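## Task

Move the blue square cup onto the top of the lab bench beside arm1, the timer with the black round cap onto the top of the desk beside arm2, and the green hose coupler onto the top of the desk beside arm3. Each must keep its present upright orientation and have its entire base resting on that top. All other objects must finish resting directly on the same piece of furniture they started on. The attempt fails if any object from a top is lying on the floor or on a lower board while unheld. A placement that stays only because a robot holds it is not counted. At the end, open the grippers and move the arms away.

## Robot and tools

Setup. Three identical i2rt Big YAM arms, named arm1, arm2 and arm3, each with six revolute joints, a two-finger gripper and a camera on the wrist (arm1_cam_wrist, arm2_cam_wrist, arm3_cam_wrist). Two fixed room cameras, room_a and room_b, watch the scene. Loose objects can occasionally be nudged by an outside disturbance. Each hand reaches roughly 1.0 m from its joint1 axis.

Frames. Everything is expressed in a single scene frame with its origin on the floor and +z upward. The hand point lies halfway between the fingertips; its z axis runs along the fingers and the fingers close along its y axis. The feet poses are not printed. Camera calibration (K, distortion, T_world_to_cam, pos_world) is supplied per camera and may be off by a few degrees and millimetres; wrist-camera poses come from reported joint angles and inherit their errors.

execute_actions. Argument actions is a list holding at most one action. The action is an object keyed by arm name; each arm gets a joints object with absolute joint targets (not offsets): joint1_rad, joint2_rad, joint3_rad, joint4_rad, joint5_rad, joint6_rad in radians and gripper_m in metres. Any subset may be given. Ranges and done-tolerances: joint1_rad -2.879 to 2.879 (±0.045), rotation about the foot, positive counter-clockwise seen from above, 0 along the foot's facing; joint2_rad 0 to 3.141 (±0.14), shoulder, 0 means upper arm level and pointing back, increasing lifts it up and forward; joint3_rad 0 to 3.019 (±0.09), elbow, 0 folded, increasing opens; joint4_rad -1.692 to 1.57 (±0.055), hand pitch, positive tips fingers up; joint5_rad -1.57 to 1.57 (±0.03), sideways hand swing, positive toward the arm's right; joint6_rad -2.094 to 2.094 (±0.035), hand roll, positive clockwise viewed from behind; gripper_m 0 to 0.093 (±0.003), fingertip gap. Example: {"arm1": {"joints": {"gripper_m": 0.05}}, "arm2": {"joints": {"joint1_rad": 0.3}}}. All commanded motions begin together but finish independently, and joints move at different speeds, so the hand path can bulge. Omitted joints or arms may keep pushing toward earlier targets. Optional cameras: a list of camera names, ["all"] or null for every camera, [] for none. An unknown key, camera name or out-of-range value rejects the whole call. An empty actions list just reports state and images. One action runs at most 15 s.

wait. seconds from 0 to 10; commands nothing new and returns state and images.

zoom_image. camera plus region [x0, y0, x1, y1] in pixels of that camera's latest full image, origin at top-left, no larger than 504 by 504.

read_manual. Optional section, only "licences"; returns URDF licence text and moves nothing.

finished_scene. scene is the integer number of the current scene; it ends that scene irreversibly and reports success, then gives the next task. Call it only after everything rests stably and all arms have released and backed off. Replying with no tool call ends all remaining work.

Results. joint_positions gives the current joint readings. joint_status says how each commanded joint ended: reached; off_target (stopped short, may still push); contact_stop or time_out (target dropped, joint holds where it stopped, though a timed-out joint may keep a nearby target and keep pushing, shown under on_its_own); not_followed (a self- and inter-arm clearance check refused that arm's targets; the gripper part still runs, and the arm may retry those targets with later actions). A "joint command not followed" line, often with a cause, marks such refusals. on_its_own lists what the arm does without a command; "held at" is the held target, not the actual position. A "pictures" line names the cameras in image order. MOTOR HOT warns at 85 °C; an OVER-TEMPERATURE FAULT at 100 °C means that arm and gripper go limp and drop until cooled, and its unfinished keys read limit_stop_at_motor_heat, so resend them. If any result reports a stop, later calls in the same reply are skipped.

Cautions. The arms do not halt on contact and can push hard; relieve a stuck joint by sending its reported position. Tiny target changes may not move a joint. Loaded joints sag. Holding loads, including while thinking, heats motors, so avoid long holds. Never let arms press or strike each other; the clearance check can act late and ignores fingers, gripper housings and wrist cameras, and no state line reports arm-to-arm contact. Avoid drops, slips, slams and knocking anything onto the floor or a lower board. The simulation keeps running while you compose replies, and faster robot motion is preferred.

Each tool is called after "Emit:" in YAML: its name, and indented under it one key for each argument.

## Session

Emit:
execute_actions:
  actions: []

Scene clock: 0.00 s.
Motor temperatures (°C, as the motors report them): arm1=[26 25 25 22 24 22] | arm2=[25 22 24 25 22 25] | arm3=[21 21 23 24 23 23]
arm1.joint_positions: joint1_rad=-0.650 joint2_rad=+0.417 joint3_rad=+1.645 joint4_rad=-1.495 joint5_rad=-0.095 joint6_rad=-0.747 gripper_m=+0.095
arm1.joint_status: not commanded
arm1.hand: x=+1.3474 y=+0.0193 z=+1.6139 quat_wxyz=(+0.064, -0.654, -0.454, +0.602) (m; scene frame)
arm2.joint_positions: joint1_rad=+0.048 joint2_rad=+0.560 joint3_rad=+1.715 joint4_rad=-1.616 joint5_rad=-0.091 joint6_rad=+0.473 gripper_m=+0.094
arm2.joint_status: not commanded
arm2.hand: x=-0.1830 y=+0.2493 z=+1.5257 quat_wxyz=(-0.341, -0.834, -0.148, +0.407) (m; scene frame)
arm3.joint_positions: joint1_rad=+0.845 joint2_rad=+0.633 joint3_rad=+1.509 joint4_rad=-1.420 joint5_rad=+0.143 joint6_rad=+0.079 gripper_m=+0.094
arm3.joint_status: not commanded
arm3.hand: x=-1.1156 y=-0.4974 z=+1.4375 quat_wxyz=(-0.471, -0.261, -0.828, +0.158) (m; scene frame)
pictures: arm1_cam_wrist, arm2_cam_wrist, arm3_cam_wrist, room_a, room_b
Images, in order (width x height): arm1_cam_wrist 504x504, arm2_cam_wrist 504x504, arm3_cam_wrist 504x504, room_a 504x504, room_b 504x504.

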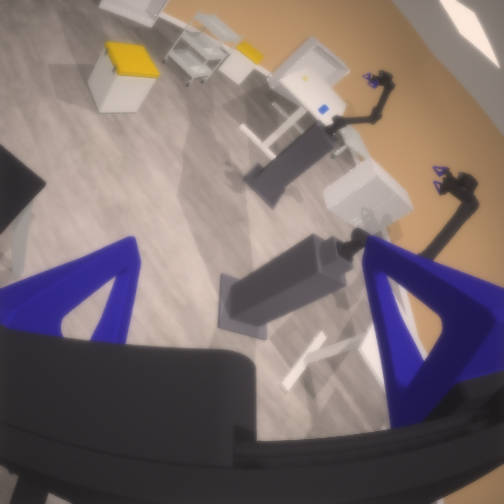

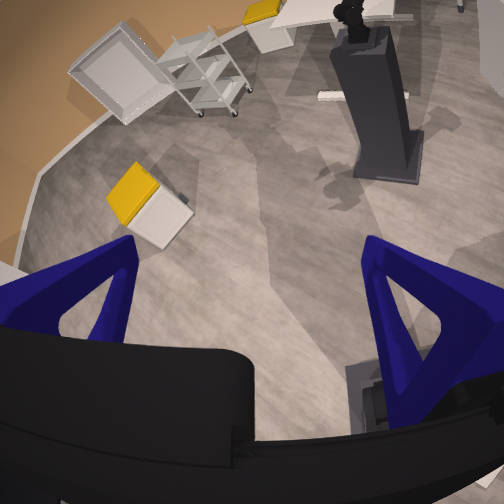

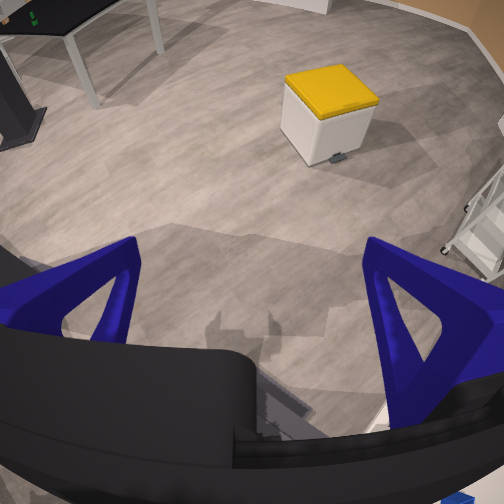

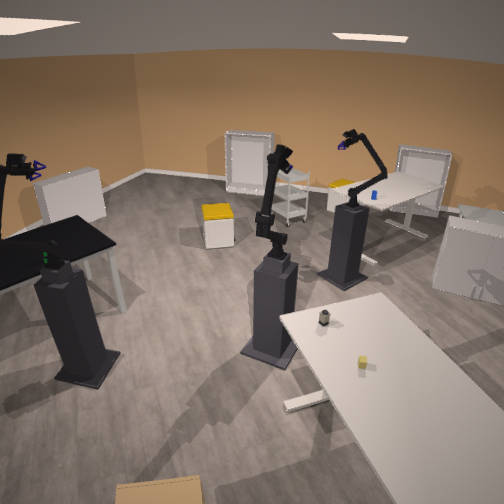

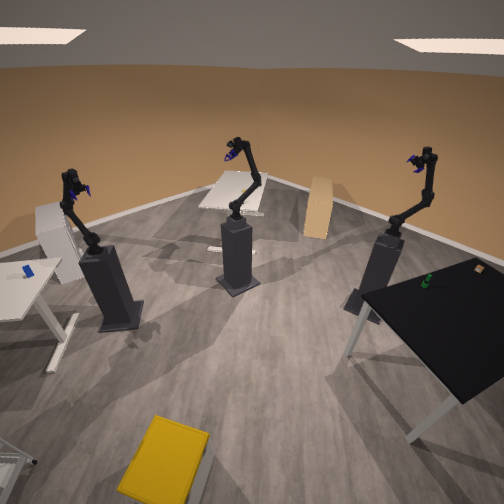

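Emit:
zoom_image:
  camera: "room_a"
  region: [270, 160, 470, 380]

Emit:
zoom_image:
  camera: "room_b"
  region: [344, 220, 504, 340]

Emit:
zoom_image:
  camera: "room_b"
  region: [0, 220, 160, 340]

Region (270, 160, 470, 380) of room_a's 504x504 image, scaled by 2.291, with more detail than that image has; it fills the left 458 columns of this view, and the rest is white.

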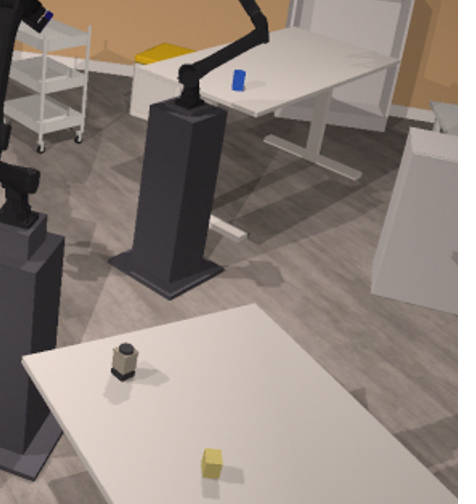

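Region (344, 220, 504, 340) of room_b's 504x504 image, scaled by 3.150, with more detail than that image has; it fills the top 378 rows of this view, and the rest is white.

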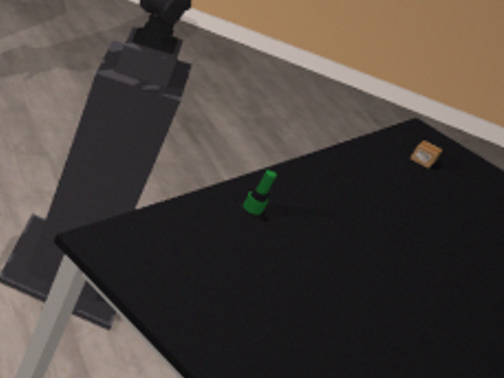

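Region (0, 220, 160, 340) of room_b's 504x504 image, scaled by 3.150, with more detail than that image has; it fills the top 378 rows of this view, and the rest is white.

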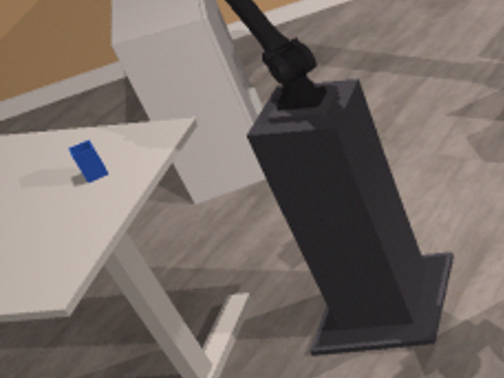

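Emit:
execute_actions:
  actions:
    - {"arm1":{"joints":{"joint1_rad":0.97,"joint2_rad":1.81,"joint3_rad":1.59,"joint4_rad":-1.35,"joint5_rad":0,"joint6_rad":0}},"arm3":{"joints":{"joint1_rad":-1.19,"joint2_rad":1.95,"joint3_rad":1.8,"joint4_rad":-1.42,"joint5_rad":0,"joint6_rad":0}}}

Scene clock: 7.00 s.
Motor temperatures (°C, as the motors report them): arm1=[26 26 26 22 24 22] | arm2=[25 22 25 25 22 25] | arm3=[21 22 25 24 23 23]
arm1.joint_positions: joint1_rad=+0.973 joint2_rad=+1.822 joint3_rad=+1.577 joint4_rad=-1.346 joint5_rad=-0.001 joint6_rad=-0.009 gripper_m=+0.095
arm1.joint_status: all done
arm1.hand: x=+1.6477 y=-0.4342 z=+1.1194 quat_wxyz=(+0.004, -0.526, -0.850, -0.006) (m; scene frame)
arm2.joint_positions: joint1_rad=+0.048 joint2_rad=+0.560 joint3_rad=+1.715 joint4_rad=-1.616 joint5_rad=-0.091 joint6_rad=+0.473 gripper_m=+0.094
arm2.joint_status: not commanded
arm2.hand: x=-0.1830 y=+0.2493 z=+1.5257 quat_wxyz=(-0.341, -0.834, -0.148, +0.407) (m; scene frame)
arm3.joint_positions: joint1_rad=-1.196 joint2_rad=+1.947 joint3_rad=+1.779 joint4_rad=-1.408 joint5_rad=+0.003 joint6_rad=+0.009 gripper_m=+0.094
arm3.joint_status: all done
arm3.hand: x=-1.7729 y=-0.7463 z=+1.0122 quat_wxyz=(-0.004, -0.950, -0.312, +0.000) (m; scene frame)
pictures: arm1_cam_wrist, arm2_cam_wrist, arm3_cam_wrist, room_a, room_b
camera_calibration (this result's frames):
arm1_cam_wrist: T_world_to_cam=[[-0.894502, -0.446945, -0.0103438, 1.28877], [-0.362, 0.710531, 0.603408, 0.231628], [-0.262341, 0.543494, -0.797365, 1.6837], [0, 0, 0, 1]] pos_world=[1.67836, -0.503647, 1.21608]
arm3_cam_wrist: T_world_to_cam=[[-0.601938, 0.798366, -0.0167734, -0.455763], [0.63613, 0.492104, 0.594283, 0.899393], [0.48271, 0.347052, -0.804081, 2.05466], [0, 0, 0, 1]] pos_world=[-1.83828, -0.791803, 1.10997]
Images, in order (width x height): arm1_cam_wrist 504x504, arm2_cam_wrist 504x504, arm3_cam_wrist 504x504, room_a 504x504, room_b 504x504.

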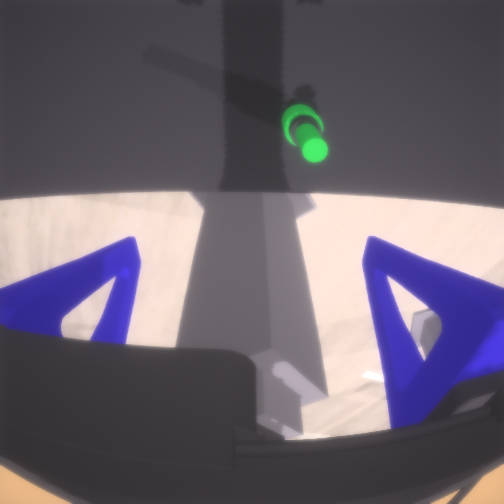

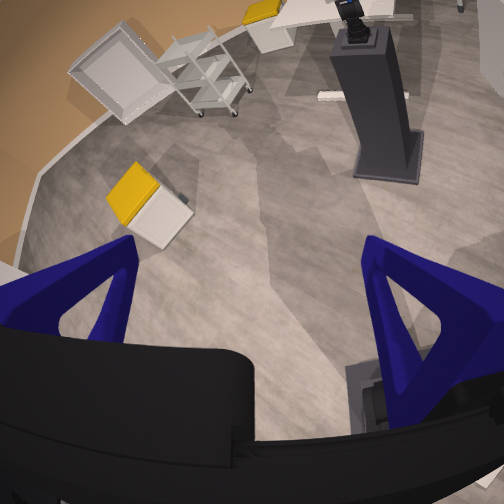

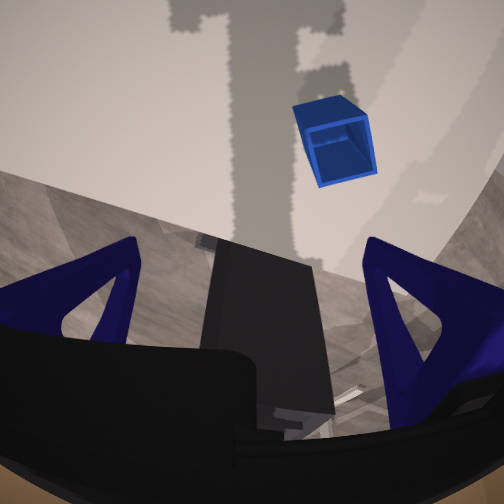

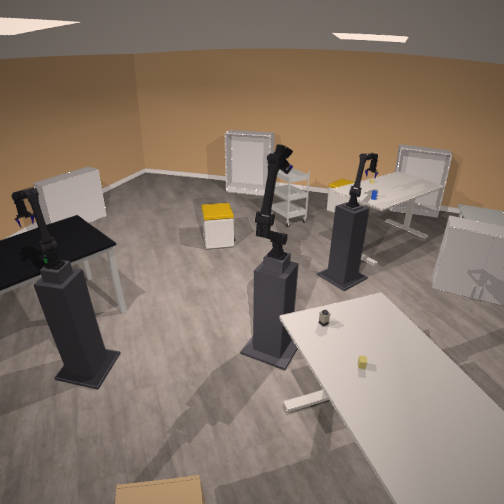

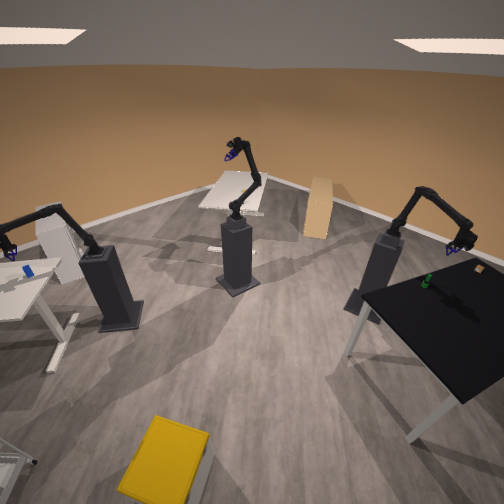

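Emit:
execute_actions:
  actions:
    - {"arm1":{"joints":{"joint1_rad":0.829,"joint2_rad":1.93,"joint3_rad":1.21,"joint4_rad":-0.826}},"arm3":{"joints":{"joint1_rad":-1.325,"joint2_rad":1.995,"joint3_rad":1.62,"joint4_rad":-1.19,"joint6_rad":-0.33}}}
  cameras: ["arm1_cam_wrist","arm3_cam_wrist","room_b"]

Scene clock: 11.43 s.
Motor temperatures (°C, as the motors report them): arm1=[26 26 28 22 24 22] | arm2=[25 22 25 26 22 25] | arm3=[21 23 26 24 23 23]
arm1.joint_positions: joint1_rad=+0.826 joint2_rad=+1.960 joint3_rad=+1.199 joint4_rad=-0.837 joint5_rad=+0.000 joint6_rad=-0.007 gripper_m=+0.095
arm1.joint_status: all done
arm1.hand: x=+1.5599 y=-0.4184 z=+0.9228 quat_wxyz=(+0.006, -0.587, -0.809, -0.008) (m; scene frame)
arm2.joint_positions: joint1_rad=+0.048 joint2_rad=+0.560 joint3_rad=+1.715 joint4_rad=-1.616 joint5_rad=-0.091 joint6_rad=+0.473 gripper_m=+0.094
arm2.joint_status: not commanded
arm2.hand: x=-0.1830 y=+0.2493 z=+1.5257 quat_wxyz=(-0.341, -0.834, -0.148, +0.407) (m; scene frame)
arm3.joint_positions: joint1_rad=-1.328 joint2_rad=+1.998 joint3_rad=+1.611 joint4_rad=-1.202 joint5_rad=+0.000 joint6_rad=-0.318 gripper_m=+0.094
arm3.joint_status: all done
arm3.hand: x=-1.8074 y=-0.6770 z=+0.9204 quat_wxyz=(-0.004, -0.915, -0.403, -0.007) (m; scene frame)
pictures: arm1_cam_wrist, arm3_cam_wrist, room_b
camera_calibration (this result's frames):
arm1_cam_wrist: T_world_to_cam=[[-0.950638, -0.310129, -0.0103926, 1.36011], [-0.251961, 0.751919, 0.609208, 0.147582], [-0.181119, 0.581754, -0.792943, 1.38052], [0, 0, 0, 1]] pos_world=[1.58019, -0.492284, 1.0189]
arm3_cam_wrist: T_world_to_cam=[[-0.745026, 0.666628, -0.0233044, -0.875195], [0.521791, 0.604208, 0.602218, 0.803691], [0.415536, 0.436508, -0.797991, 1.90708], [0, 0, 0, 1]] pos_world=[-1.86386, -0.734625, 1.01744]
Images, in order (width x height): arm1_cam_wrist 504x504, arm3_cam_wrist 504x504, room_b 504x504.

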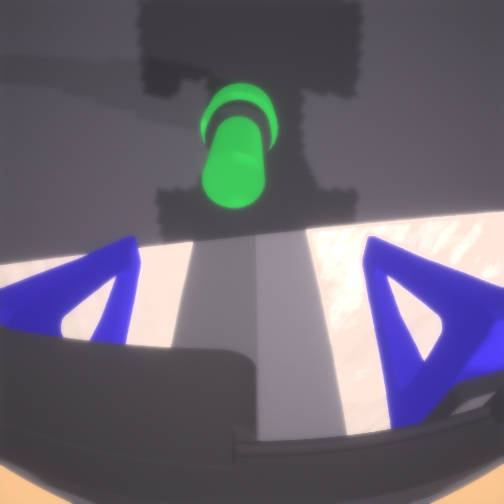

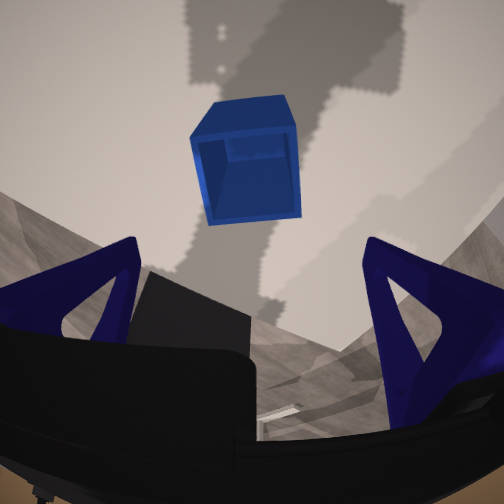

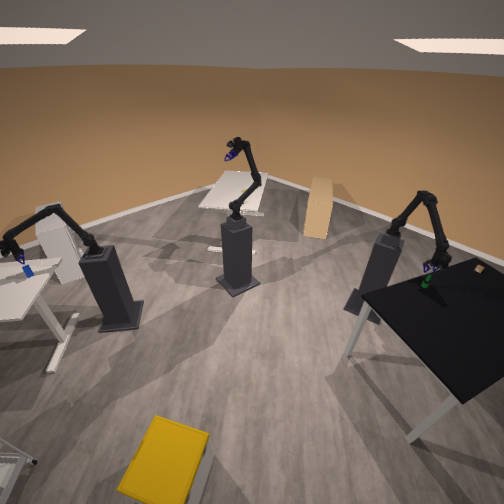

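Emit:
execute_actions:
  actions:
    - {"arm1":{"joints":{"joint2_rad":1.6,"joint3_rad":1.3,"joint4_rad":-1.25}},"arm2":{"joints":{"joint1_rad":-0.176,"joint5_rad":0,"joint6_rad":0,"joint2_rad":1.2,"joint3_rad":1.2,"joint4_rad":0.2}},"arm3":{"joints":{"joint1_rad":-1.316,"joint2_rad":2.095,"joint3_rad":1.557,"joint4_rad":-1.005,"joint6_rad":-0.43}}}
  cameras: ["arm3_cam_wrist","room_b"]

Scene clock: 15.03 s.
Motor temperatures (°C, as the motors report them): arm1=[26 27 28 22 24 22] | arm2=[25 22 26 26 22 25] | arm3=[21 23 27 24 23 23]
arm1.joint_positions: joint1_rad=+0.826 joint2_rad=+1.593 joint3_rad=+1.271 joint4_rad=-1.241 joint5_rad=+0.000 joint6_rad=-0.007 gripper_m=+0.095
arm1.joint_status: all done
arm1.hand: x=+1.5475 y=-0.3833 z=+1.1176 quat_wxyz=(-0.008, -0.588, -0.809, +0.002) (m; scene frame)
arm2.joint_positions: joint1_rad=-0.171 joint2_rad=+1.191 joint3_rad=+1.181 joint4_rad=+0.187 joint5_rad=-0.002 joint6_rad=+0.011 gripper_m=+0.094
arm2.joint_status: all done
arm2.hand: x=-0.5988 y=+0.0393 z=+1.4460 quat_wxyz=(-0.215, -0.616, -0.169, +0.738) (m; scene frame)
arm3.joint_positions: joint1_rad=-1.326 joint2_rad=+2.100 joint3_rad=+1.548 joint4_rad=-1.017 joint5_rad=+0.000 joint6_rad=-0.418 gripper_m=+0.094
arm3.joint_status: all done
arm3.hand: x=-1.8135 y=-0.6827 z=+0.8405 quat_wxyz=(-0.005, -0.893, -0.449, +0.004) (m; scene frame)
pictures: arm3_cam_wrist, room_b
camera_calibration (this result's frames):
arm3_cam_wrist: T_world_to_cam=[[-0.809394, 0.587057, -0.0156549, -1.05527], [0.46813, 0.661063, 0.586387, 0.81323], [0.354591, 0.467289, -0.80988, 1.76875], [0, 0, 0, 1]] pos_world=[-1.86201, -0.74461, 0.939085]
Images, in order (width x height): arm3_cam_wrist 504x504, room_b 504x504.

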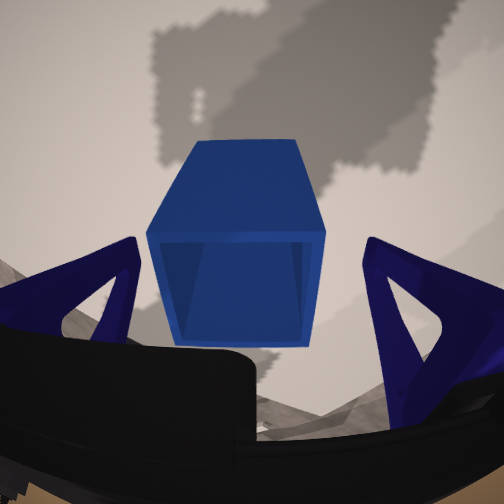

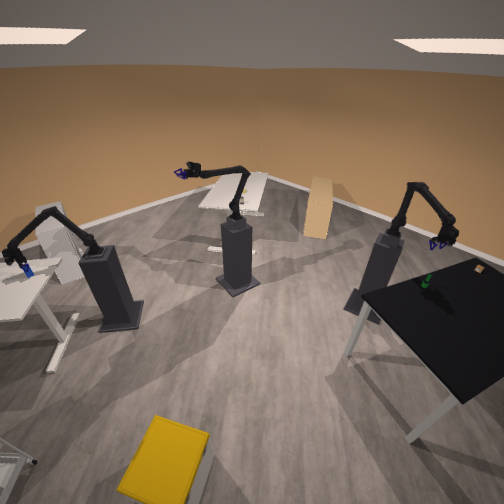

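Emit:
execute_actions:
  actions:
    - {"arm3":{"joints":{"gripper_m":0.03}},"arm1":{"joints":{"joint1_rad":-1.245}}}
  cameras: []

Emit:
execute_actions:
  actions:
    - {"arm3":{"joints":{"joint2_rad":1.95,"joint3_rad":1.8,"joint4_rad":-1.41}}}
  cameras: ["arm3_cam_wrist"]

Scene clock: 17.43 s.
Motor temperatures (°C, as the motors report them): arm1=[26 27 29 22 24 22] | arm2=[25 22 27 26 22 25] | arm3=[21 23 27 24 23 23]
arm1.joint_positions: joint1_rad=-1.253 joint2_rad=+1.599 joint3_rad=+1.271 joint4_rad=-1.241 joint5_rad=+0.000 joint6_rad=-0.007 gripper_m=+0.095
arm1.joint_status: all done
arm1.hand: x=+0.9546 y=+0.1506 z=+1.1075 quat_wxyz=(-0.002, -0.995, +0.097, -0.003) (m; scene frame)
arm2.joint_positions: joint1_rad=-0.171 joint2_rad=+1.191 joint3_rad=+1.181 joint4_rad=+0.187 joint5_rad=-0.002 joint6_rad=+0.011 gripper_m=+0.094
arm2.joint_status: not commanded
arm2.hand: x=-0.5988 y=+0.0393 z=+1.4460 quat_wxyz=(-0.215, -0.616, -0.169, +0.738) (m; scene frame)
arm3.joint_positions: joint1_rad=-1.325 joint2_rad=+2.100 joint3_rad=+1.548 joint4_rad=-1.016 joint5_rad=+0.000 joint6_rad=-0.419 gripper_m=+0.053
arm3.joint_status: gripper_m off_target (ended at +0.053, target +0.030)
arm3.hand: x=-1.8135 y=-0.6830 z=+0.8405 quat_wxyz=(-0.005, -0.893, -0.450, +0.004) (m; scene frame)
pictures: none
No camera images: the call's "cameras" was empty. Leave "cameras" out to get every camera's image.

Scene clock: 18.83 s.
Motor temperatures (°C, as the motors report them): arm1=[26 27 29 22 24 22] | arm2=[25 22 28 26 22 25] | arm3=[21 24 27 24 23 23]
arm1.joint_positions: joint1_rad=-1.253 joint2_rad=+1.599 joint3_rad=+1.271 joint4_rad=-1.241 joint5_rad=+0.000 joint6_rad=-0.007 gripper_m=+0.095
arm1.joint_status: not commanded
arm1.hand: x=+0.9546 y=+0.1506 z=+1.1075 quat_wxyz=(-0.002, -0.995, +0.097, -0.003) (m; scene frame)
arm2.joint_positions: joint1_rad=-0.171 joint2_rad=+1.191 joint3_rad=+1.181 joint4_rad=+0.187 joint5_rad=-0.002 joint6_rad=+0.011 gripper_m=+0.094
arm2.joint_status: not commanded
arm2.hand: x=-0.5988 y=+0.0393 z=+1.4460 quat_wxyz=(-0.215, -0.616, -0.169, +0.738) (m; scene frame)
arm3.joint_positions: joint1_rad=-1.325 joint2_rad=+1.945 joint3_rad=+1.784 joint4_rad=-1.399 joint5_rad=+0.000 joint6_rad=-0.419 gripper_m=+0.053
arm3.joint_status: all done
arm3.hand: x=-1.8184 y=-0.6836 z=+1.0141 quat_wxyz=(-0.005, -0.893, -0.450, +0.008) (m; scene frame)
pictures: arm3_cam_wrist
camera_calibration (this result's frames):
arm3_cam_wrist: T_world_to_cam=[[-0.810114, 0.586143, -0.0123048, -1.06129], [0.471505, 0.663859, 0.580495, 0.72839], [0.348421, 0.464465, -0.814171, 1.90273], [0, 0, 0, 1]] pos_world=[-1.86616, -0.745233, 1.11326]
Images, in order (width x height): arm3_cam_wrist 504x504.

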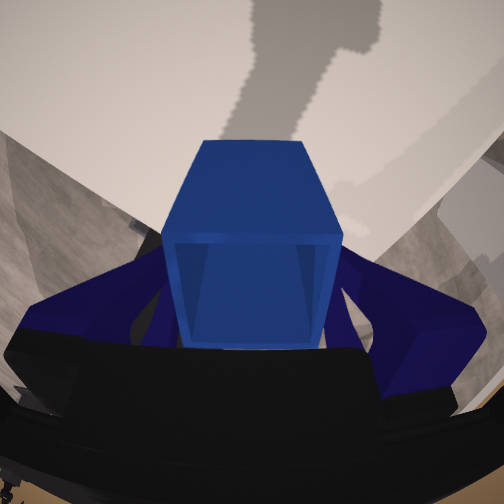

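Emit:
execute_actions:
  actions:
    - {"arm3":{"joints":{"joint1_rad":1.84,"joint6_rad":-1.58}},"arm2":{"joints":{"joint2_rad":2.225,"joint3_rad":0.96,"joint4_rad":1.44}},"arm1":{"joints":{"joint6_rad":1.58}}}
  cameras: ["arm2_cam_wrist","arm3_cam_wrist","room_b"]

Scene clock: 22.63 s.
Motor temperatures (°C, as the motors report them): arm1=[26 27 30 22 24 22] | arm2=[25 22 28 26 22 25] | arm3=[21 24 28 24 23 23]
arm1.joint_positions: joint1_rad=-1.253 joint2_rad=+1.599 joint3_rad=+1.271 joint4_rad=-1.241 joint5_rad=+0.000 joint6_rad=+1.571 gripper_m=+0.095
arm1.joint_status: all done
arm1.hand: x=+0.9546 y=+0.1506 z=+1.1075 quat_wxyz=(+0.001, -0.632, +0.775, -0.003) (m; scene frame)
arm2.joint_positions: joint1_rad=-0.171 joint2_rad=+2.216 joint3_rad=+0.968 joint4_rad=+1.427 joint5_rad=-0.002 joint6_rad=+0.011 gripper_m=+0.094
arm2.joint_status: all done
arm2.hand: x=-0.6843 y=-0.0164 z=+0.9738 quat_wxyz=(-0.216, -0.615, -0.169, +0.739) (m; scene frame)
arm3.joint_positions: joint1_rad=+1.846 joint2_rad=+1.953 joint3_rad=+1.784 joint4_rad=-1.399 joint5_rad=-0.002 joint6_rad=-1.568 gripper_m=+0.053
arm3.joint_status: all done
arm3.hand: x=-0.7767 y=-0.0753 z=+1.0030 quat_wxyz=(+0.003, +0.870, -0.492, +0.003) (m; scene frame)
pictures: arm2_cam_wrist, arm3_cam_wrist, room_b
camera_calibration (this result's frames):
arm2_cam_wrist: T_world_to_cam=[[-0.529825, 0.848106, -0.001417, -0.351709], [0.367249, 0.227919, -0.901766, 1.13632], [-0.76447, -0.478298, -0.432223, 0.00971476], [0, 0, 0, 1]] pos_world=[-0.596228, 0.0439448, 1.02839]
arm3_cam_wrist: T_world_to_cam=[[0.851386, 0.524387, -0.0126382, 0.712046], [0.425148, -0.67575, 0.602172, -0.318758], [0.307231, -0.518054, -0.798266, 1.12628], [0, 0, 0, 1]] pos_world=[-0.816735, -0.00531495, 1.10002]
Images, in order (width x height): arm2_cam_wrist 504x504, arm3_cam_wrist 504x504, room_b 504x504.

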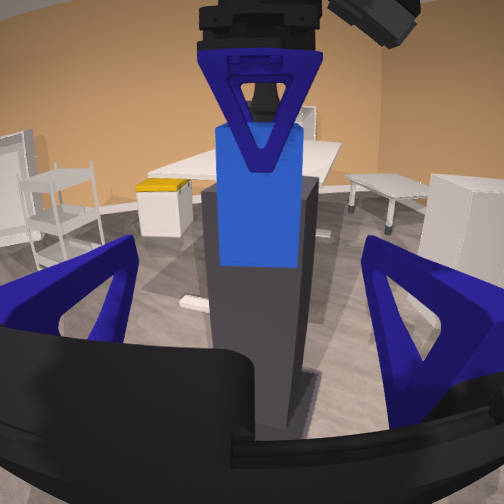

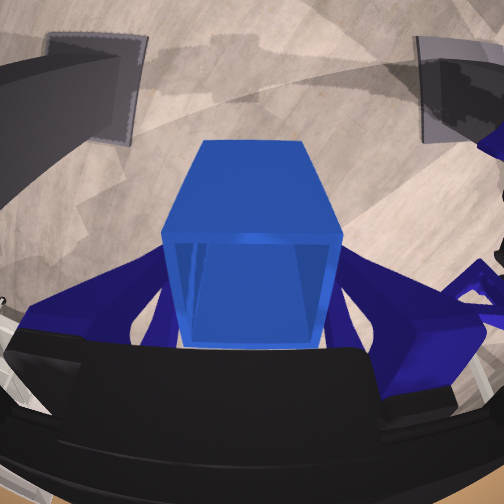

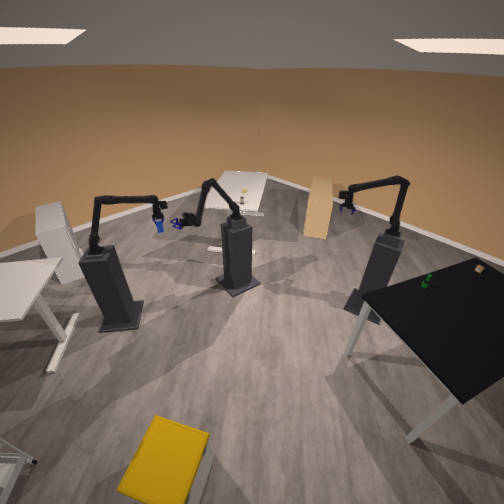

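Emit:
execute_actions:
  actions:
    - {"arm2":{"joints":{"joint2_rad":2.44,"joint3_rad":1.365,"joint4_rad":1.325}}}
  cameras: ["arm2_cam_wrist","room_b"]

Emit:
zoom_image:
  camera: "room_b"
  region: [120, 180, 220, 250]

Scene clock: 24.30 s.
Motor temperatures (°C, as the motors report them): arm1=[26 27 31 22 24 22] | arm2=[25 23 28 26 22 25] | arm3=[21 24 28 24 23 23]
arm1.joint_positions: joint1_rad=-1.253 joint2_rad=+1.599 joint3_rad=+1.271 joint4_rad=-1.241 joint5_rad=+0.000 joint6_rad=+1.571 gripper_m=+0.095
arm1.joint_status: not commanded
arm1.hand: x=+0.9546 y=+0.1506 z=+1.1075 quat_wxyz=(+0.001, -0.632, +0.775, -0.003) (m; scene frame)
arm2.joint_positions: joint1_rad=-0.171 joint2_rad=+2.435 joint3_rad=+1.337 joint4_rad=+1.325 joint5_rad=-0.002 joint6_rad=+0.011 gripper_m=+0.094
arm2.joint_status: all done
arm2.hand: x=-0.7700 y=-0.0692 z=+0.9406 quat_wxyz=(-0.220, -0.598, -0.164, +0.754) (m; scene frame)
arm3.joint_positions: joint1_rad=+1.846 joint2_rad=+1.953 joint3_rad=+1.784 joint4_rad=-1.399 joint5_rad=-0.002 joint6_rad=-1.568 gripper_m=+0.053
arm3.joint_status: not commanded
arm3.hand: x=-0.7767 y=-0.0753 z=+1.0030 quat_wxyz=(+0.003, +0.870, -0.492, +0.003) (m; scene frame)
pictures: arm2_cam_wrist, room_b
camera_calibration (this result's frames):
arm2_cam_wrist: T_world_to_cam=[[-0.529649, 0.848216, -0.00106268, -0.352519], [0.330263, 0.205071, -0.921343, 1.13817], [-0.78128, -0.48834, -0.38875, -0.150017], [0, 0, 0, 1]] pos_world=[-0.679812, -0.00765236, 0.989951]
Images, in order (width x height): arm2_cam_wrist 504x504, room_b 504x504.

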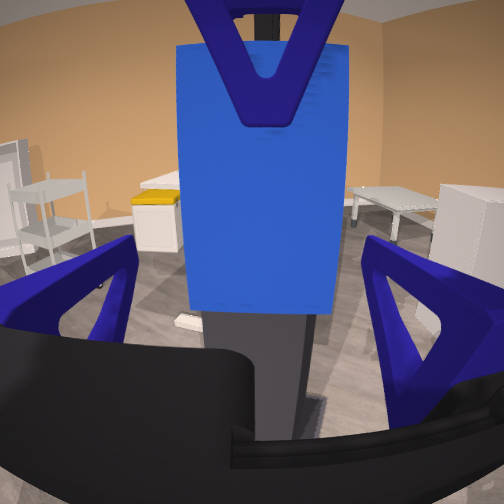

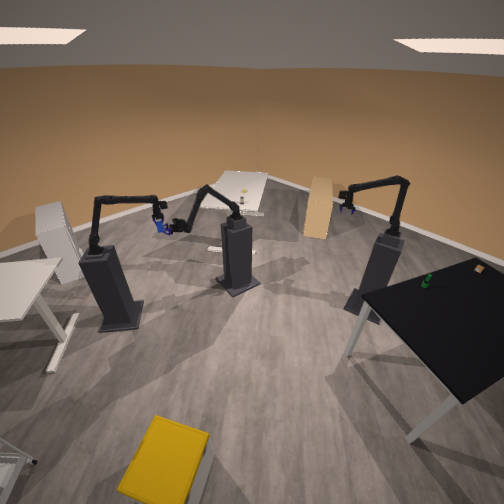

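Region (120, 180, 220, 250) of room_b's 504x504 image, scaled by 5.040, with more detail than that image has; it fills the top 353 rows of this view, and the rest is white.

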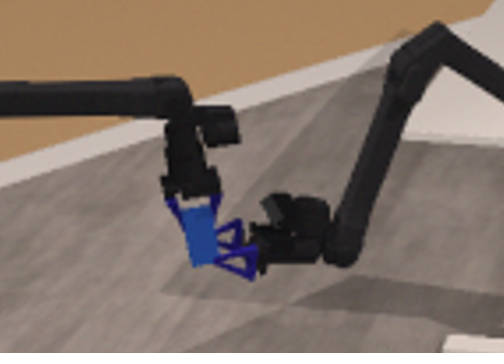

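Emit:
execute_actions:
  actions:
    - {"arm2":{"joints":{"joint3_rad":1.405}}}
  cameras: []

Emit:
execute_actions:
  actions:
    - {"arm2":{"joints":{"gripper_m":0.03}}}
  cameras: ["arm2_cam_wrist"]

Scene clock: 25.30 s.
Motor temperatures (°C, as the motors report them): arm1=[26 27 31 22 24 22] | arm2=[25 23 28 26 22 25] | arm3=[21 24 28 24 23 23]
arm1.joint_positions: joint1_rad=-1.253 joint2_rad=+1.599 joint3_rad=+1.271 joint4_rad=-1.241 joint5_rad=+0.000 joint6_rad=+1.571 gripper_m=+0.095
arm1.joint_status: not commanded
arm1.hand: x=+0.9546 y=+0.1506 z=+1.1075 quat_wxyz=(+0.001, -0.632, +0.775, -0.003) (m; scene frame)
arm2.joint_positions: joint1_rad=-0.171 joint2_rad=+2.435 joint3_rad=+1.368 joint4_rad=+1.325 joint5_rad=-0.002 joint6_rad=+0.011 gripper_m=+0.094
arm2.joint_status: all done
arm2.hand: x=-0.7773 y=-0.0736 z=+0.9535 quat_wxyz=(-0.222, -0.586, -0.161, +0.763) (m; scene frame)
arm3.joint_positions: joint1_rad=+1.846 joint2_rad=+1.953 joint3_rad=+1.784 joint4_rad=-1.399 joint5_rad=-0.002 joint6_rad=-1.568 gripper_m=+0.053
arm3.joint_status: not commanded
arm3.hand: x=-0.7767 y=-0.0753 z=+1.0030 quat_wxyz=(+0.003, +0.870, -0.492, +0.003) (m; scene frame)
pictures: none
No camera images: the call's "cameras" was empty. Leave "cameras" out to get every camera's image.

Scene clock: 25.93 s.
Motor temperatures (°C, as the motors report them): arm1=[26 27 31 22 24 22] | arm2=[25 23 28 26 22 25] | arm3=[21 24 28 24 23 23]
arm1.joint_positions: joint1_rad=-1.253 joint2_rad=+1.599 joint3_rad=+1.271 joint4_rad=-1.241 joint5_rad=+0.000 joint6_rad=+1.571 gripper_m=+0.095
arm1.joint_status: not commanded
arm1.hand: x=+0.9546 y=+0.1506 z=+1.1075 quat_wxyz=(+0.001, -0.632, +0.775, -0.003) (m; scene frame)
arm2.joint_positions: joint1_rad=-0.174 joint2_rad=+2.435 joint3_rad=+1.368 joint4_rad=+1.325 joint5_rad=+0.003 joint6_rad=+0.004 gripper_m=+0.053
arm2.joint_status: gripper_m off_target (ended at +0.053, target +0.030)
arm2.hand: x=-0.7787 y=-0.0715 z=+0.9534 quat_wxyz=(-0.217, -0.586, -0.160, +0.764) (m; scene frame)
arm3.joint_positions: joint1_rad=+1.844 joint2_rad=+1.953 joint3_rad=+1.784 joint4_rad=-1.399 joint5_rad=+0.003 joint6_rad=-1.577 gripper_m=+0.053
arm3.joint_status: not commanded
arm3.hand: x=-0.7758 y=-0.0767 z=+1.0030 quat_wxyz=(+0.004, +0.872, -0.489, +0.005) (m; scene frame)
pictures: arm2_cam_wrist
camera_calibration (this result's frames):
arm2_cam_wrist: T_world_to_cam=[[-0.522377, 0.852704, 0.00420255, -0.35424], [0.305376, 0.191674, -0.932741, 1.14387], [-0.796158, -0.48596, -0.360522, -0.191184], [0, 0, 0, 1]] pos_world=[-0.68657, -0.010096, 0.999498]
Images, in order (width x height): arm2_cam_wrist 504x504.

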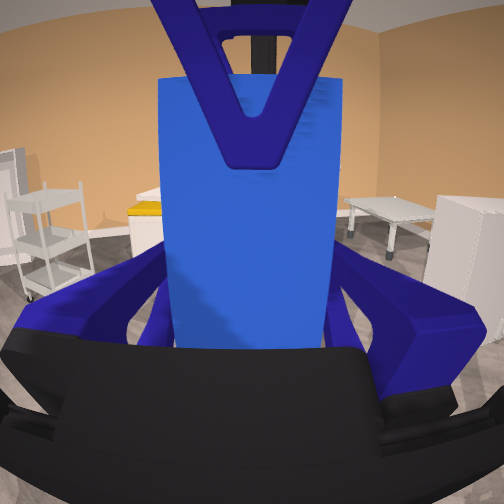

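Emit:
execute_actions:
  actions:
    - {"arm3":{"joints":{"gripper_m":0.075}},"arm1":{"joints":{"joint2_rad":2.11,"joint3_rad":2.04,"joint4_rad":-1.47,"gripper_m":0.08}}}
  cameras: []

Emit:
execute_actions:
  actions:
    - {"arm3":{"joints":{"joint2_rad":1.78}}}
  cameras: []

Emit:
execute_actions:
  actions:
    - {"arm2":{"joints":{"joint1_rad":2.236,"joint2_rad":2.575,"joint3_rad":1.78,"joint4_rad":1.075}}}
  cameras: ["arm1_cam_wrist","arm2_cam_wrist","room_b"]

Scene clock: 28.57 s.
Motor temperatures (°C, as the motors report them): arm1=[26 27 32 22 24 22] | arm2=[25 23 28 26 22 25] | arm3=[21 25 29 24 24 23]
arm1.joint_positions: joint1_rad=-1.253 joint2_rad=+2.131 joint3_rad=+1.997 joint4_rad=-1.461 joint5_rad=+0.000 joint6_rad=+1.573 gripper_m=+0.080
arm1.joint_status: all done
arm1.hand: x=+0.7682 y=+0.1885 z=+1.0859 quat_wxyz=(+0.009, -0.632, +0.775, -0.014) (m; scene frame)
arm2.joint_positions: joint1_rad=-0.174 joint2_rad=+2.435 joint3_rad=+1.368 joint4_rad=+1.325 joint5_rad=+0.002 joint6_rad=+0.004 gripper_m=+0.053
arm2.joint_status: not commanded
arm2.hand: x=-0.7786 y=-0.0716 z=+0.9534 quat_wxyz=(-0.218, -0.586, -0.160, +0.764) (m; scene frame)
arm3.joint_positions: joint1_rad=+1.844 joint2_rad=+1.953 joint3_rad=+1.784 joint4_rad=-1.399 joint5_rad=+0.002 joint6_rad=-1.577 gripper_m=+0.075
arm3.joint_status: all done
arm3.hand: x=-0.7759 y=-0.0767 z=+1.0030 quat_wxyz=(+0.004, +0.872, -0.489, +0.005) (m; scene frame)
pictures: none
No camera images: the call's "cameras" was empty. Leave "cameras" out to get every camera's image.

Scene clock: 29.87 s.
Motor temperatures (°C, as the motors report them): arm1=[26 28 32 22 24 22] | arm2=[25 24 28 26 22 25] | arm3=[21 25 29 24 24 23]
arm1.joint_positions: joint1_rad=-1.253 joint2_rad=+2.131 joint3_rad=+1.997 joint4_rad=-1.461 joint5_rad=+0.000 joint6_rad=+1.573 gripper_m=+0.080
arm1.joint_status: not commanded
arm1.hand: x=+0.7682 y=+0.1885 z=+1.0859 quat_wxyz=(+0.009, -0.632, +0.775, -0.014) (m; scene frame)
arm2.joint_positions: joint1_rad=-0.174 joint2_rad=+2.435 joint3_rad=+1.368 joint4_rad=+1.325 joint5_rad=+0.002 joint6_rad=+0.004 gripper_m=+0.053
arm2.joint_status: not commanded
arm2.hand: x=-0.7786 y=-0.0716 z=+0.9534 quat_wxyz=(-0.218, -0.586, -0.160, +0.764) (m; scene frame)
arm3.joint_positions: joint1_rad=+1.844 joint2_rad=+1.768 joint3_rad=+1.784 joint4_rad=-1.400 joint5_rad=+0.002 joint6_rad=-1.577 gripper_m=+0.075
arm3.joint_status: all done
arm3.hand: x=-0.7872 y=-0.0822 z=+1.1099 quat_wxyz=(-0.076, +0.869, -0.487, +0.050) (m; scene frame)
pictures: none
No camera images: the call's "cameras" was empty. Leave "cameras" out to get every camera's image.

Scene clock: 32.60 s.
Motor temperatures (°C, as the motors report them): arm1=[26 28 33 22 24 22] | arm2=[25 24 29 26 22 25] | arm3=[21 25 29 24 24 23]
arm1.joint_positions: joint1_rad=-1.253 joint2_rad=+2.131 joint3_rad=+1.997 joint4_rad=-1.461 joint5_rad=+0.000 joint6_rad=+1.573 gripper_m=+0.080
arm1.joint_status: not commanded
arm1.hand: x=+0.7682 y=+0.1885 z=+1.0859 quat_wxyz=(+0.009, -0.632, +0.775, -0.014) (m; scene frame)
arm2.joint_positions: joint1_rad=+2.229 joint2_rad=+2.564 joint3_rad=+1.770 joint4_rad=+1.071 joint5_rad=-0.001 joint6_rad=+0.004 gripper_m=+0.053
arm2.joint_status: all done
arm2.hand: x=+0.7490 y=+0.1659 z=+0.9687 quat_wxyz=(-0.794, -0.055, -0.601, +0.077) (m; scene frame)
arm3.joint_positions: joint1_rad=+1.844 joint2_rad=+1.768 joint3_rad=+1.784 joint4_rad=-1.400 joint5_rad=+0.002 joint6_rad=-1.577 gripper_m=+0.075
arm3.joint_status: not commanded
arm3.hand: x=-0.7872 y=-0.0822 z=+1.1099 quat_wxyz=(-0.076, +0.869, -0.487, +0.050) (m; scene frame)
pictures: arm1_cam_wrist, arm2_cam_wrist, room_b
camera_calibration (this result's frames):
arm1_cam_wrist: T_world_to_cam=[[0.979267, -0.200574, 0.0284058, -0.747891], [-0.177676, -0.783059, 0.596028, -0.361027], [-0.0973043, -0.588718, -0.802461, 1.18002], [0, 0, 0, 1]] pos_world=[0.78306, 0.261984, 1.18334]
arm2_cam_wrist: T_world_to_cam=[[-0.184384, -0.982653, 0.0198676, 0.277458], [-0.348056, 0.0463777, -0.936326, 1.16309], [0.919163, -0.179558, -0.350569, -0.199283], [0, 0, 0, 1]] pos_world=[0.639154, 0.18292, 1.01366]
Images, in order (width x height): arm1_cam_wrist 504x504, arm2_cam_wrist 504x504, room_b 504x504.

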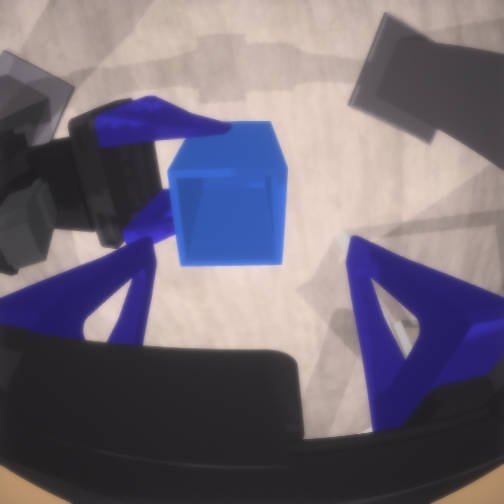

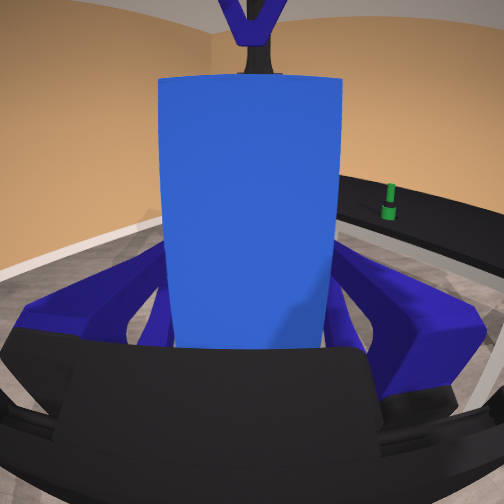

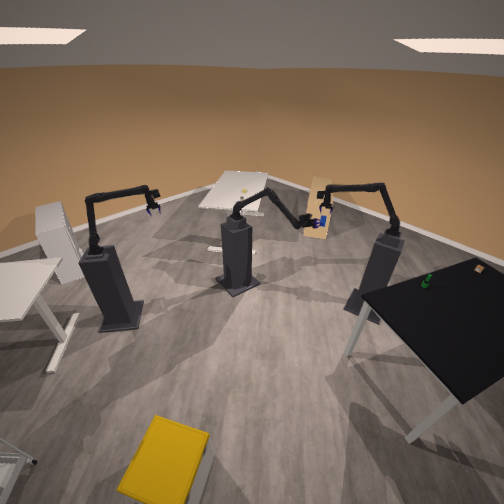

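Emit:
execute_actions:
  actions:
    - {"arm1":{"joints":{"joint2_rad":2.16,"joint3_rad":1.955,"joint4_rad":-1.327}}}
  cameras: ["arm1_cam_wrist","arm2_cam_wrist"]

Scene clock: 34.30 s.
Motor temperatures (°C, as the motors report them): arm1=[26 28 33 22 24 22] | arm2=[25 24 29 26 22 25] | arm3=[21 25 30 24 24 23]
arm1.joint_positions: joint1_rad=-1.253 joint2_rad=+2.155 joint3_rad=+1.954 joint4_rad=-1.339 joint5_rad=+0.000 joint6_rad=+1.573 gripper_m=+0.080
arm1.joint_status: all done
arm1.hand: x=+0.7527 y=+0.1915 z=+1.0538 quat_wxyz=(-0.008, -0.632, +0.775, +0.007) (m; scene frame)
arm2.joint_positions: joint1_rad=+2.229 joint2_rad=+2.564 joint3_rad=+1.770 joint4_rad=+1.071 joint5_rad=-0.001 joint6_rad=+0.004 gripper_m=+0.053
arm2.joint_status: not commanded
arm2.hand: x=+0.7490 y=+0.1659 z=+0.9687 quat_wxyz=(-0.794, -0.055, -0.601, +0.077) (m; scene frame)
arm3.joint_positions: joint1_rad=+1.844 joint2_rad=+1.768 joint3_rad=+1.784 joint4_rad=-1.400 joint5_rad=+0.002 joint6_rad=-1.577 gripper_m=+0.075
arm3.joint_status: not commanded
arm3.hand: x=-0.7872 y=-0.0822 z=+1.1099 quat_wxyz=(-0.076, +0.869, -0.487, +0.050) (m; scene frame)
pictures: arm1_cam_wrist, arm2_cam_wrist
camera_calibration (this result's frames):
arm1_cam_wrist: T_world_to_cam=[[0.979288, -0.200778, -0.026138, -0.673699], [-0.145961, -0.789521, 0.596114, -0.364945], [-0.140323, -0.579952, -0.802474, 1.18519], [0, 0, 0, 1]] pos_world=[0.772788, 0.263959, 1.15103]
arm2_cam_wrist: T_world_to_cam=[[-0.184384, -0.982653, 0.0198676, 0.277458], [-0.348056, 0.0463777, -0.936326, 1.16309], [0.919163, -0.179558, -0.350569, -0.199283], [0, 0, 0, 1]] pos_world=[0.639154, 0.18292, 1.01366]
Images, in order (width x height): arm1_cam_wrist 504x504, arm2_cam_wrist 504x504.

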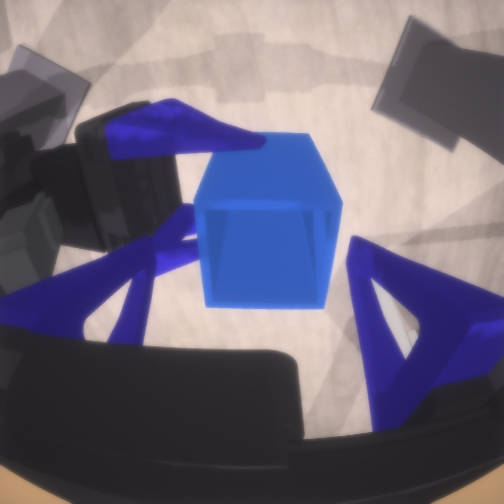

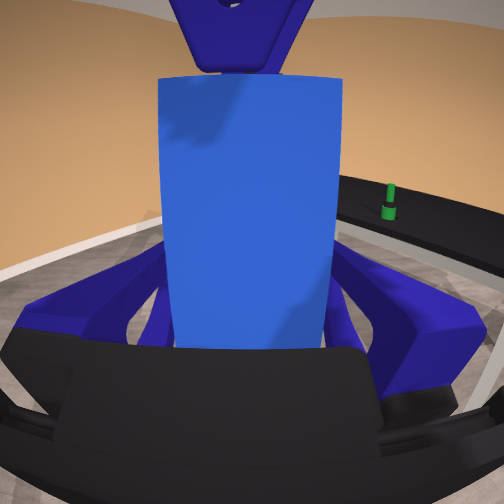

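Emit:
execute_actions:
  actions:
    - {"arm1":{"joints":{"joint2_rad":2.195,"joint4_rad":-1.37}}}
  cameras: ["arm1_cam_wrist","arm2_cam_wrist"]

Scene clock: 35.27 s.
Motor temperatures (°C, as the motors report them): arm1=[26 29 33 22 24 22] | arm2=[25 25 29 26 22 25] | arm3=[21 25 30 24 24 23]
arm1.joint_positions: joint1_rad=-1.253 joint2_rad=+2.188 joint3_rad=+1.954 joint4_rad=-1.361 joint5_rad=+0.000 joint6_rad=+1.573 gripper_m=+0.080
arm1.joint_status: all done
arm1.hand: x=+0.7599 y=+0.1900 z=+1.0329 quat_wxyz=(+0.009, -0.632, +0.775, -0.014) (m; scene frame)
arm2.joint_positions: joint1_rad=+2.229 joint2_rad=+2.564 joint3_rad=+1.770 joint4_rad=+1.071 joint5_rad=-0.001 joint6_rad=+0.004 gripper_m=+0.053
arm2.joint_status: not commanded
arm2.hand: x=+0.7490 y=+0.1659 z=+0.9687 quat_wxyz=(-0.794, -0.055, -0.601, +0.077) (m; scene frame)
arm3.joint_positions: joint1_rad=+1.844 joint2_rad=+1.768 joint3_rad=+1.784 joint4_rad=-1.400 joint5_rad=+0.002 joint6_rad=-1.577 gripper_m=+0.075
arm3.joint_status: not commanded
arm3.hand: x=-0.7872 y=-0.0822 z=+1.1099 quat_wxyz=(-0.076, +0.869, -0.487, +0.050) (m; scene frame)
pictures: arm1_cam_wrist, arm2_cam_wrist
camera_calibration (this result's frames):
arm1_cam_wrist: T_world_to_cam=[[0.979267, -0.200574, 0.0284058, -0.737994], [-0.177676, -0.783059, 0.596028, -0.329739], [-0.0973043, -0.588718, -0.802461, 1.13756], [0, 0, 0, 1]] pos_world=[0.774796, 0.263474, 1.13034]
arm2_cam_wrist: T_world_to_cam=[[-0.184384, -0.982653, 0.0198676, 0.277458], [-0.348056, 0.0463777, -0.936326, 1.16309], [0.919163, -0.179558, -0.350569, -0.199283], [0, 0, 0, 1]] pos_world=[0.639154, 0.18292, 1.01366]
Images, in order (width x height): arm1_cam_wrist 504x504, arm2_cam_wrist 504x504.

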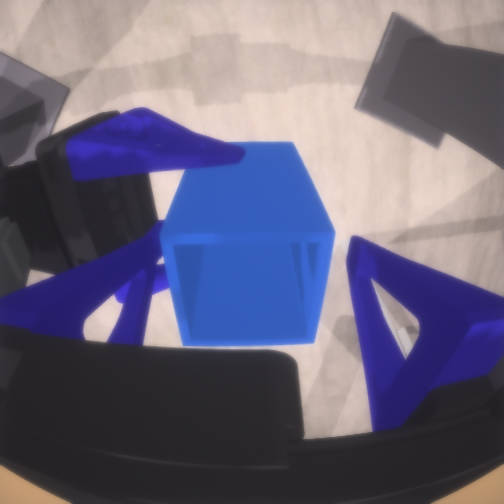

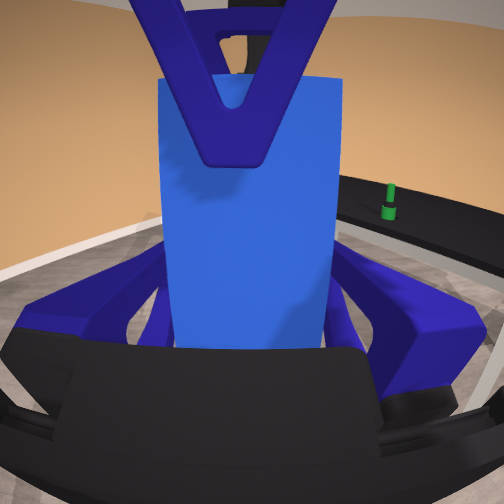

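Emit:
execute_actions:
  actions:
    - {"arm1":{"joints":{"gripper_m":0.03}}}
  cameras: []

Emit:
execute_actions:
  actions:
    - {"arm2":{"joints":{"gripper_m":0.093}}}
  cameras: []

Emit:
execute_actions:
  actions:
    - {"arm1":{"joints":{"joint2_rad":2.03,"joint4_rad":-1.51}}}
  cameras: ["arm1_cam_wrist"]

Scene clock: 36.43 s.
Motor temperatures (°C, as the motors report them): arm1=[26 29 33 22 24 22] | arm2=[25 25 29 26 22 25] | arm3=[21 25 30 24 24 23]
arm1.joint_positions: joint1_rad=-1.253 joint2_rad=+2.188 joint3_rad=+1.954 joint4_rad=-1.361 joint5_rad=-0.001 joint6_rad=+1.570 gripper_m=+0.054
arm1.joint_status: gripper_m off_target (ended at +0.054, target +0.030)
arm1.hand: x=+0.7598 y=+0.1896 z=+1.0329 quat_wxyz=(+0.009, -0.633, +0.774, -0.014) (m; scene frame)
arm2.joint_positions: joint1_rad=+2.229 joint2_rad=+2.564 joint3_rad=+1.770 joint4_rad=+1.071 joint5_rad=+0.001 joint6_rad=+0.003 gripper_m=+0.053
arm2.joint_status: not commanded
arm2.hand: x=+0.7489 y=+0.1656 z=+0.9686 quat_wxyz=(-0.794, -0.055, -0.601, +0.077) (m; scene frame)
arm3.joint_positions: joint1_rad=+1.844 joint2_rad=+1.768 joint3_rad=+1.784 joint4_rad=-1.400 joint5_rad=+0.002 joint6_rad=-1.577 gripper_m=+0.075
arm3.joint_status: not commanded
arm3.hand: x=-0.7872 y=-0.0822 z=+1.1099 quat_wxyz=(-0.076, +0.869, -0.487, +0.050) (m; scene frame)
pictures: none
No camera images: the call's "cameras" was empty. Leave "cameras" out to get every camera's image.

Scene clock: 37.07 s.
Motor temperatures (°C, as the motors report them): arm1=[26 29 32 22 24 22] | arm2=[25 25 29 26 22 25] | arm3=[21 25 30 24 24 23]
arm1.joint_positions: joint1_rad=-1.253 joint2_rad=+2.188 joint3_rad=+1.954 joint4_rad=-1.362 joint5_rad=-0.001 joint6_rad=+1.571 gripper_m=+0.054
arm1.joint_status: not commanded
arm1.hand: x=+0.7600 y=+0.1895 z=+1.0327 quat_wxyz=(+0.009, -0.632, +0.774, -0.014) (m; scene frame)
arm2.joint_positions: joint1_rad=+2.229 joint2_rad=+2.564 joint3_rad=+1.770 joint4_rad=+1.071 joint5_rad=+0.001 joint6_rad=+0.003 gripper_m=+0.093
arm2.joint_status: all done
arm2.hand: x=+0.7489 y=+0.1656 z=+0.9686 quat_wxyz=(-0.794, -0.055, -0.601, +0.077) (m; scene frame)
arm3.joint_positions: joint1_rad=+1.844 joint2_rad=+1.768 joint3_rad=+1.784 joint4_rad=-1.400 joint5_rad=+0.002 joint6_rad=-1.577 gripper_m=+0.075
arm3.joint_status: not commanded
arm3.hand: x=-0.7872 y=-0.0822 z=+1.1099 quat_wxyz=(-0.076, +0.869, -0.487, +0.050) (m; scene frame)
pictures: none
No camera images: the call's "cameras" was empty. Leave "cameras" out to get every camera's image.

Scene clock: 38.23 s.
Motor temperatures (°C, as the motors report them): arm1=[26 29 32 22 24 22] | arm2=[25 25 29 26 22 25] | arm3=[21 25 30 24 24 23]
arm1.joint_positions: joint1_rad=-1.253 joint2_rad=+2.037 joint3_rad=+1.943 joint4_rad=-1.501 joint5_rad=-0.001 joint6_rad=+1.572 gripper_m=+0.054
arm1.joint_status: all done
arm1.hand: x=+0.7933 y=+0.1831 z=+1.1241 quat_wxyz=(+0.009, -0.632, +0.775, -0.014) (m; scene frame)
arm2.joint_positions: joint1_rad=+2.229 joint2_rad=+2.564 joint3_rad=+1.770 joint4_rad=+1.071 joint5_rad=+0.001 joint6_rad=+0.003 gripper_m=+0.093
arm2.joint_status: not commanded
arm2.hand: x=+0.7489 y=+0.1656 z=+0.9686 quat_wxyz=(-0.794, -0.055, -0.601, +0.077) (m; scene frame)
arm3.joint_positions: joint1_rad=+1.844 joint2_rad=+1.768 joint3_rad=+1.784 joint4_rad=-1.400 joint5_rad=+0.002 joint6_rad=-1.577 gripper_m=+0.075
arm3.joint_status: not commanded
arm3.hand: x=-0.7872 y=-0.0822 z=+1.1099 quat_wxyz=(-0.076, +0.869, -0.487, +0.050) (m; scene frame)
pictures: arm1_cam_wrist
camera_calibration (this result's frames):
arm1_cam_wrist: T_world_to_cam=[[0.979495, -0.199456, 0.028402, -0.774996], [-0.176703, -0.782796, 0.596663, -0.385053], [-0.096775, -0.589447, -0.801989, 1.20914], [0, 0, 0, 1]] pos_world=[0.808079, 0.256727, 1.22147]
Images, in order (width x height): arm1_cam_wrist 504x504.

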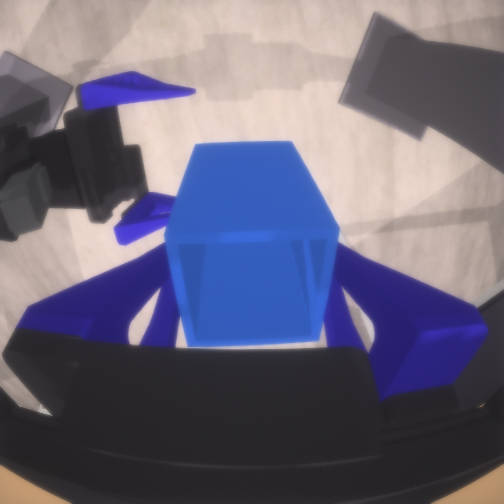

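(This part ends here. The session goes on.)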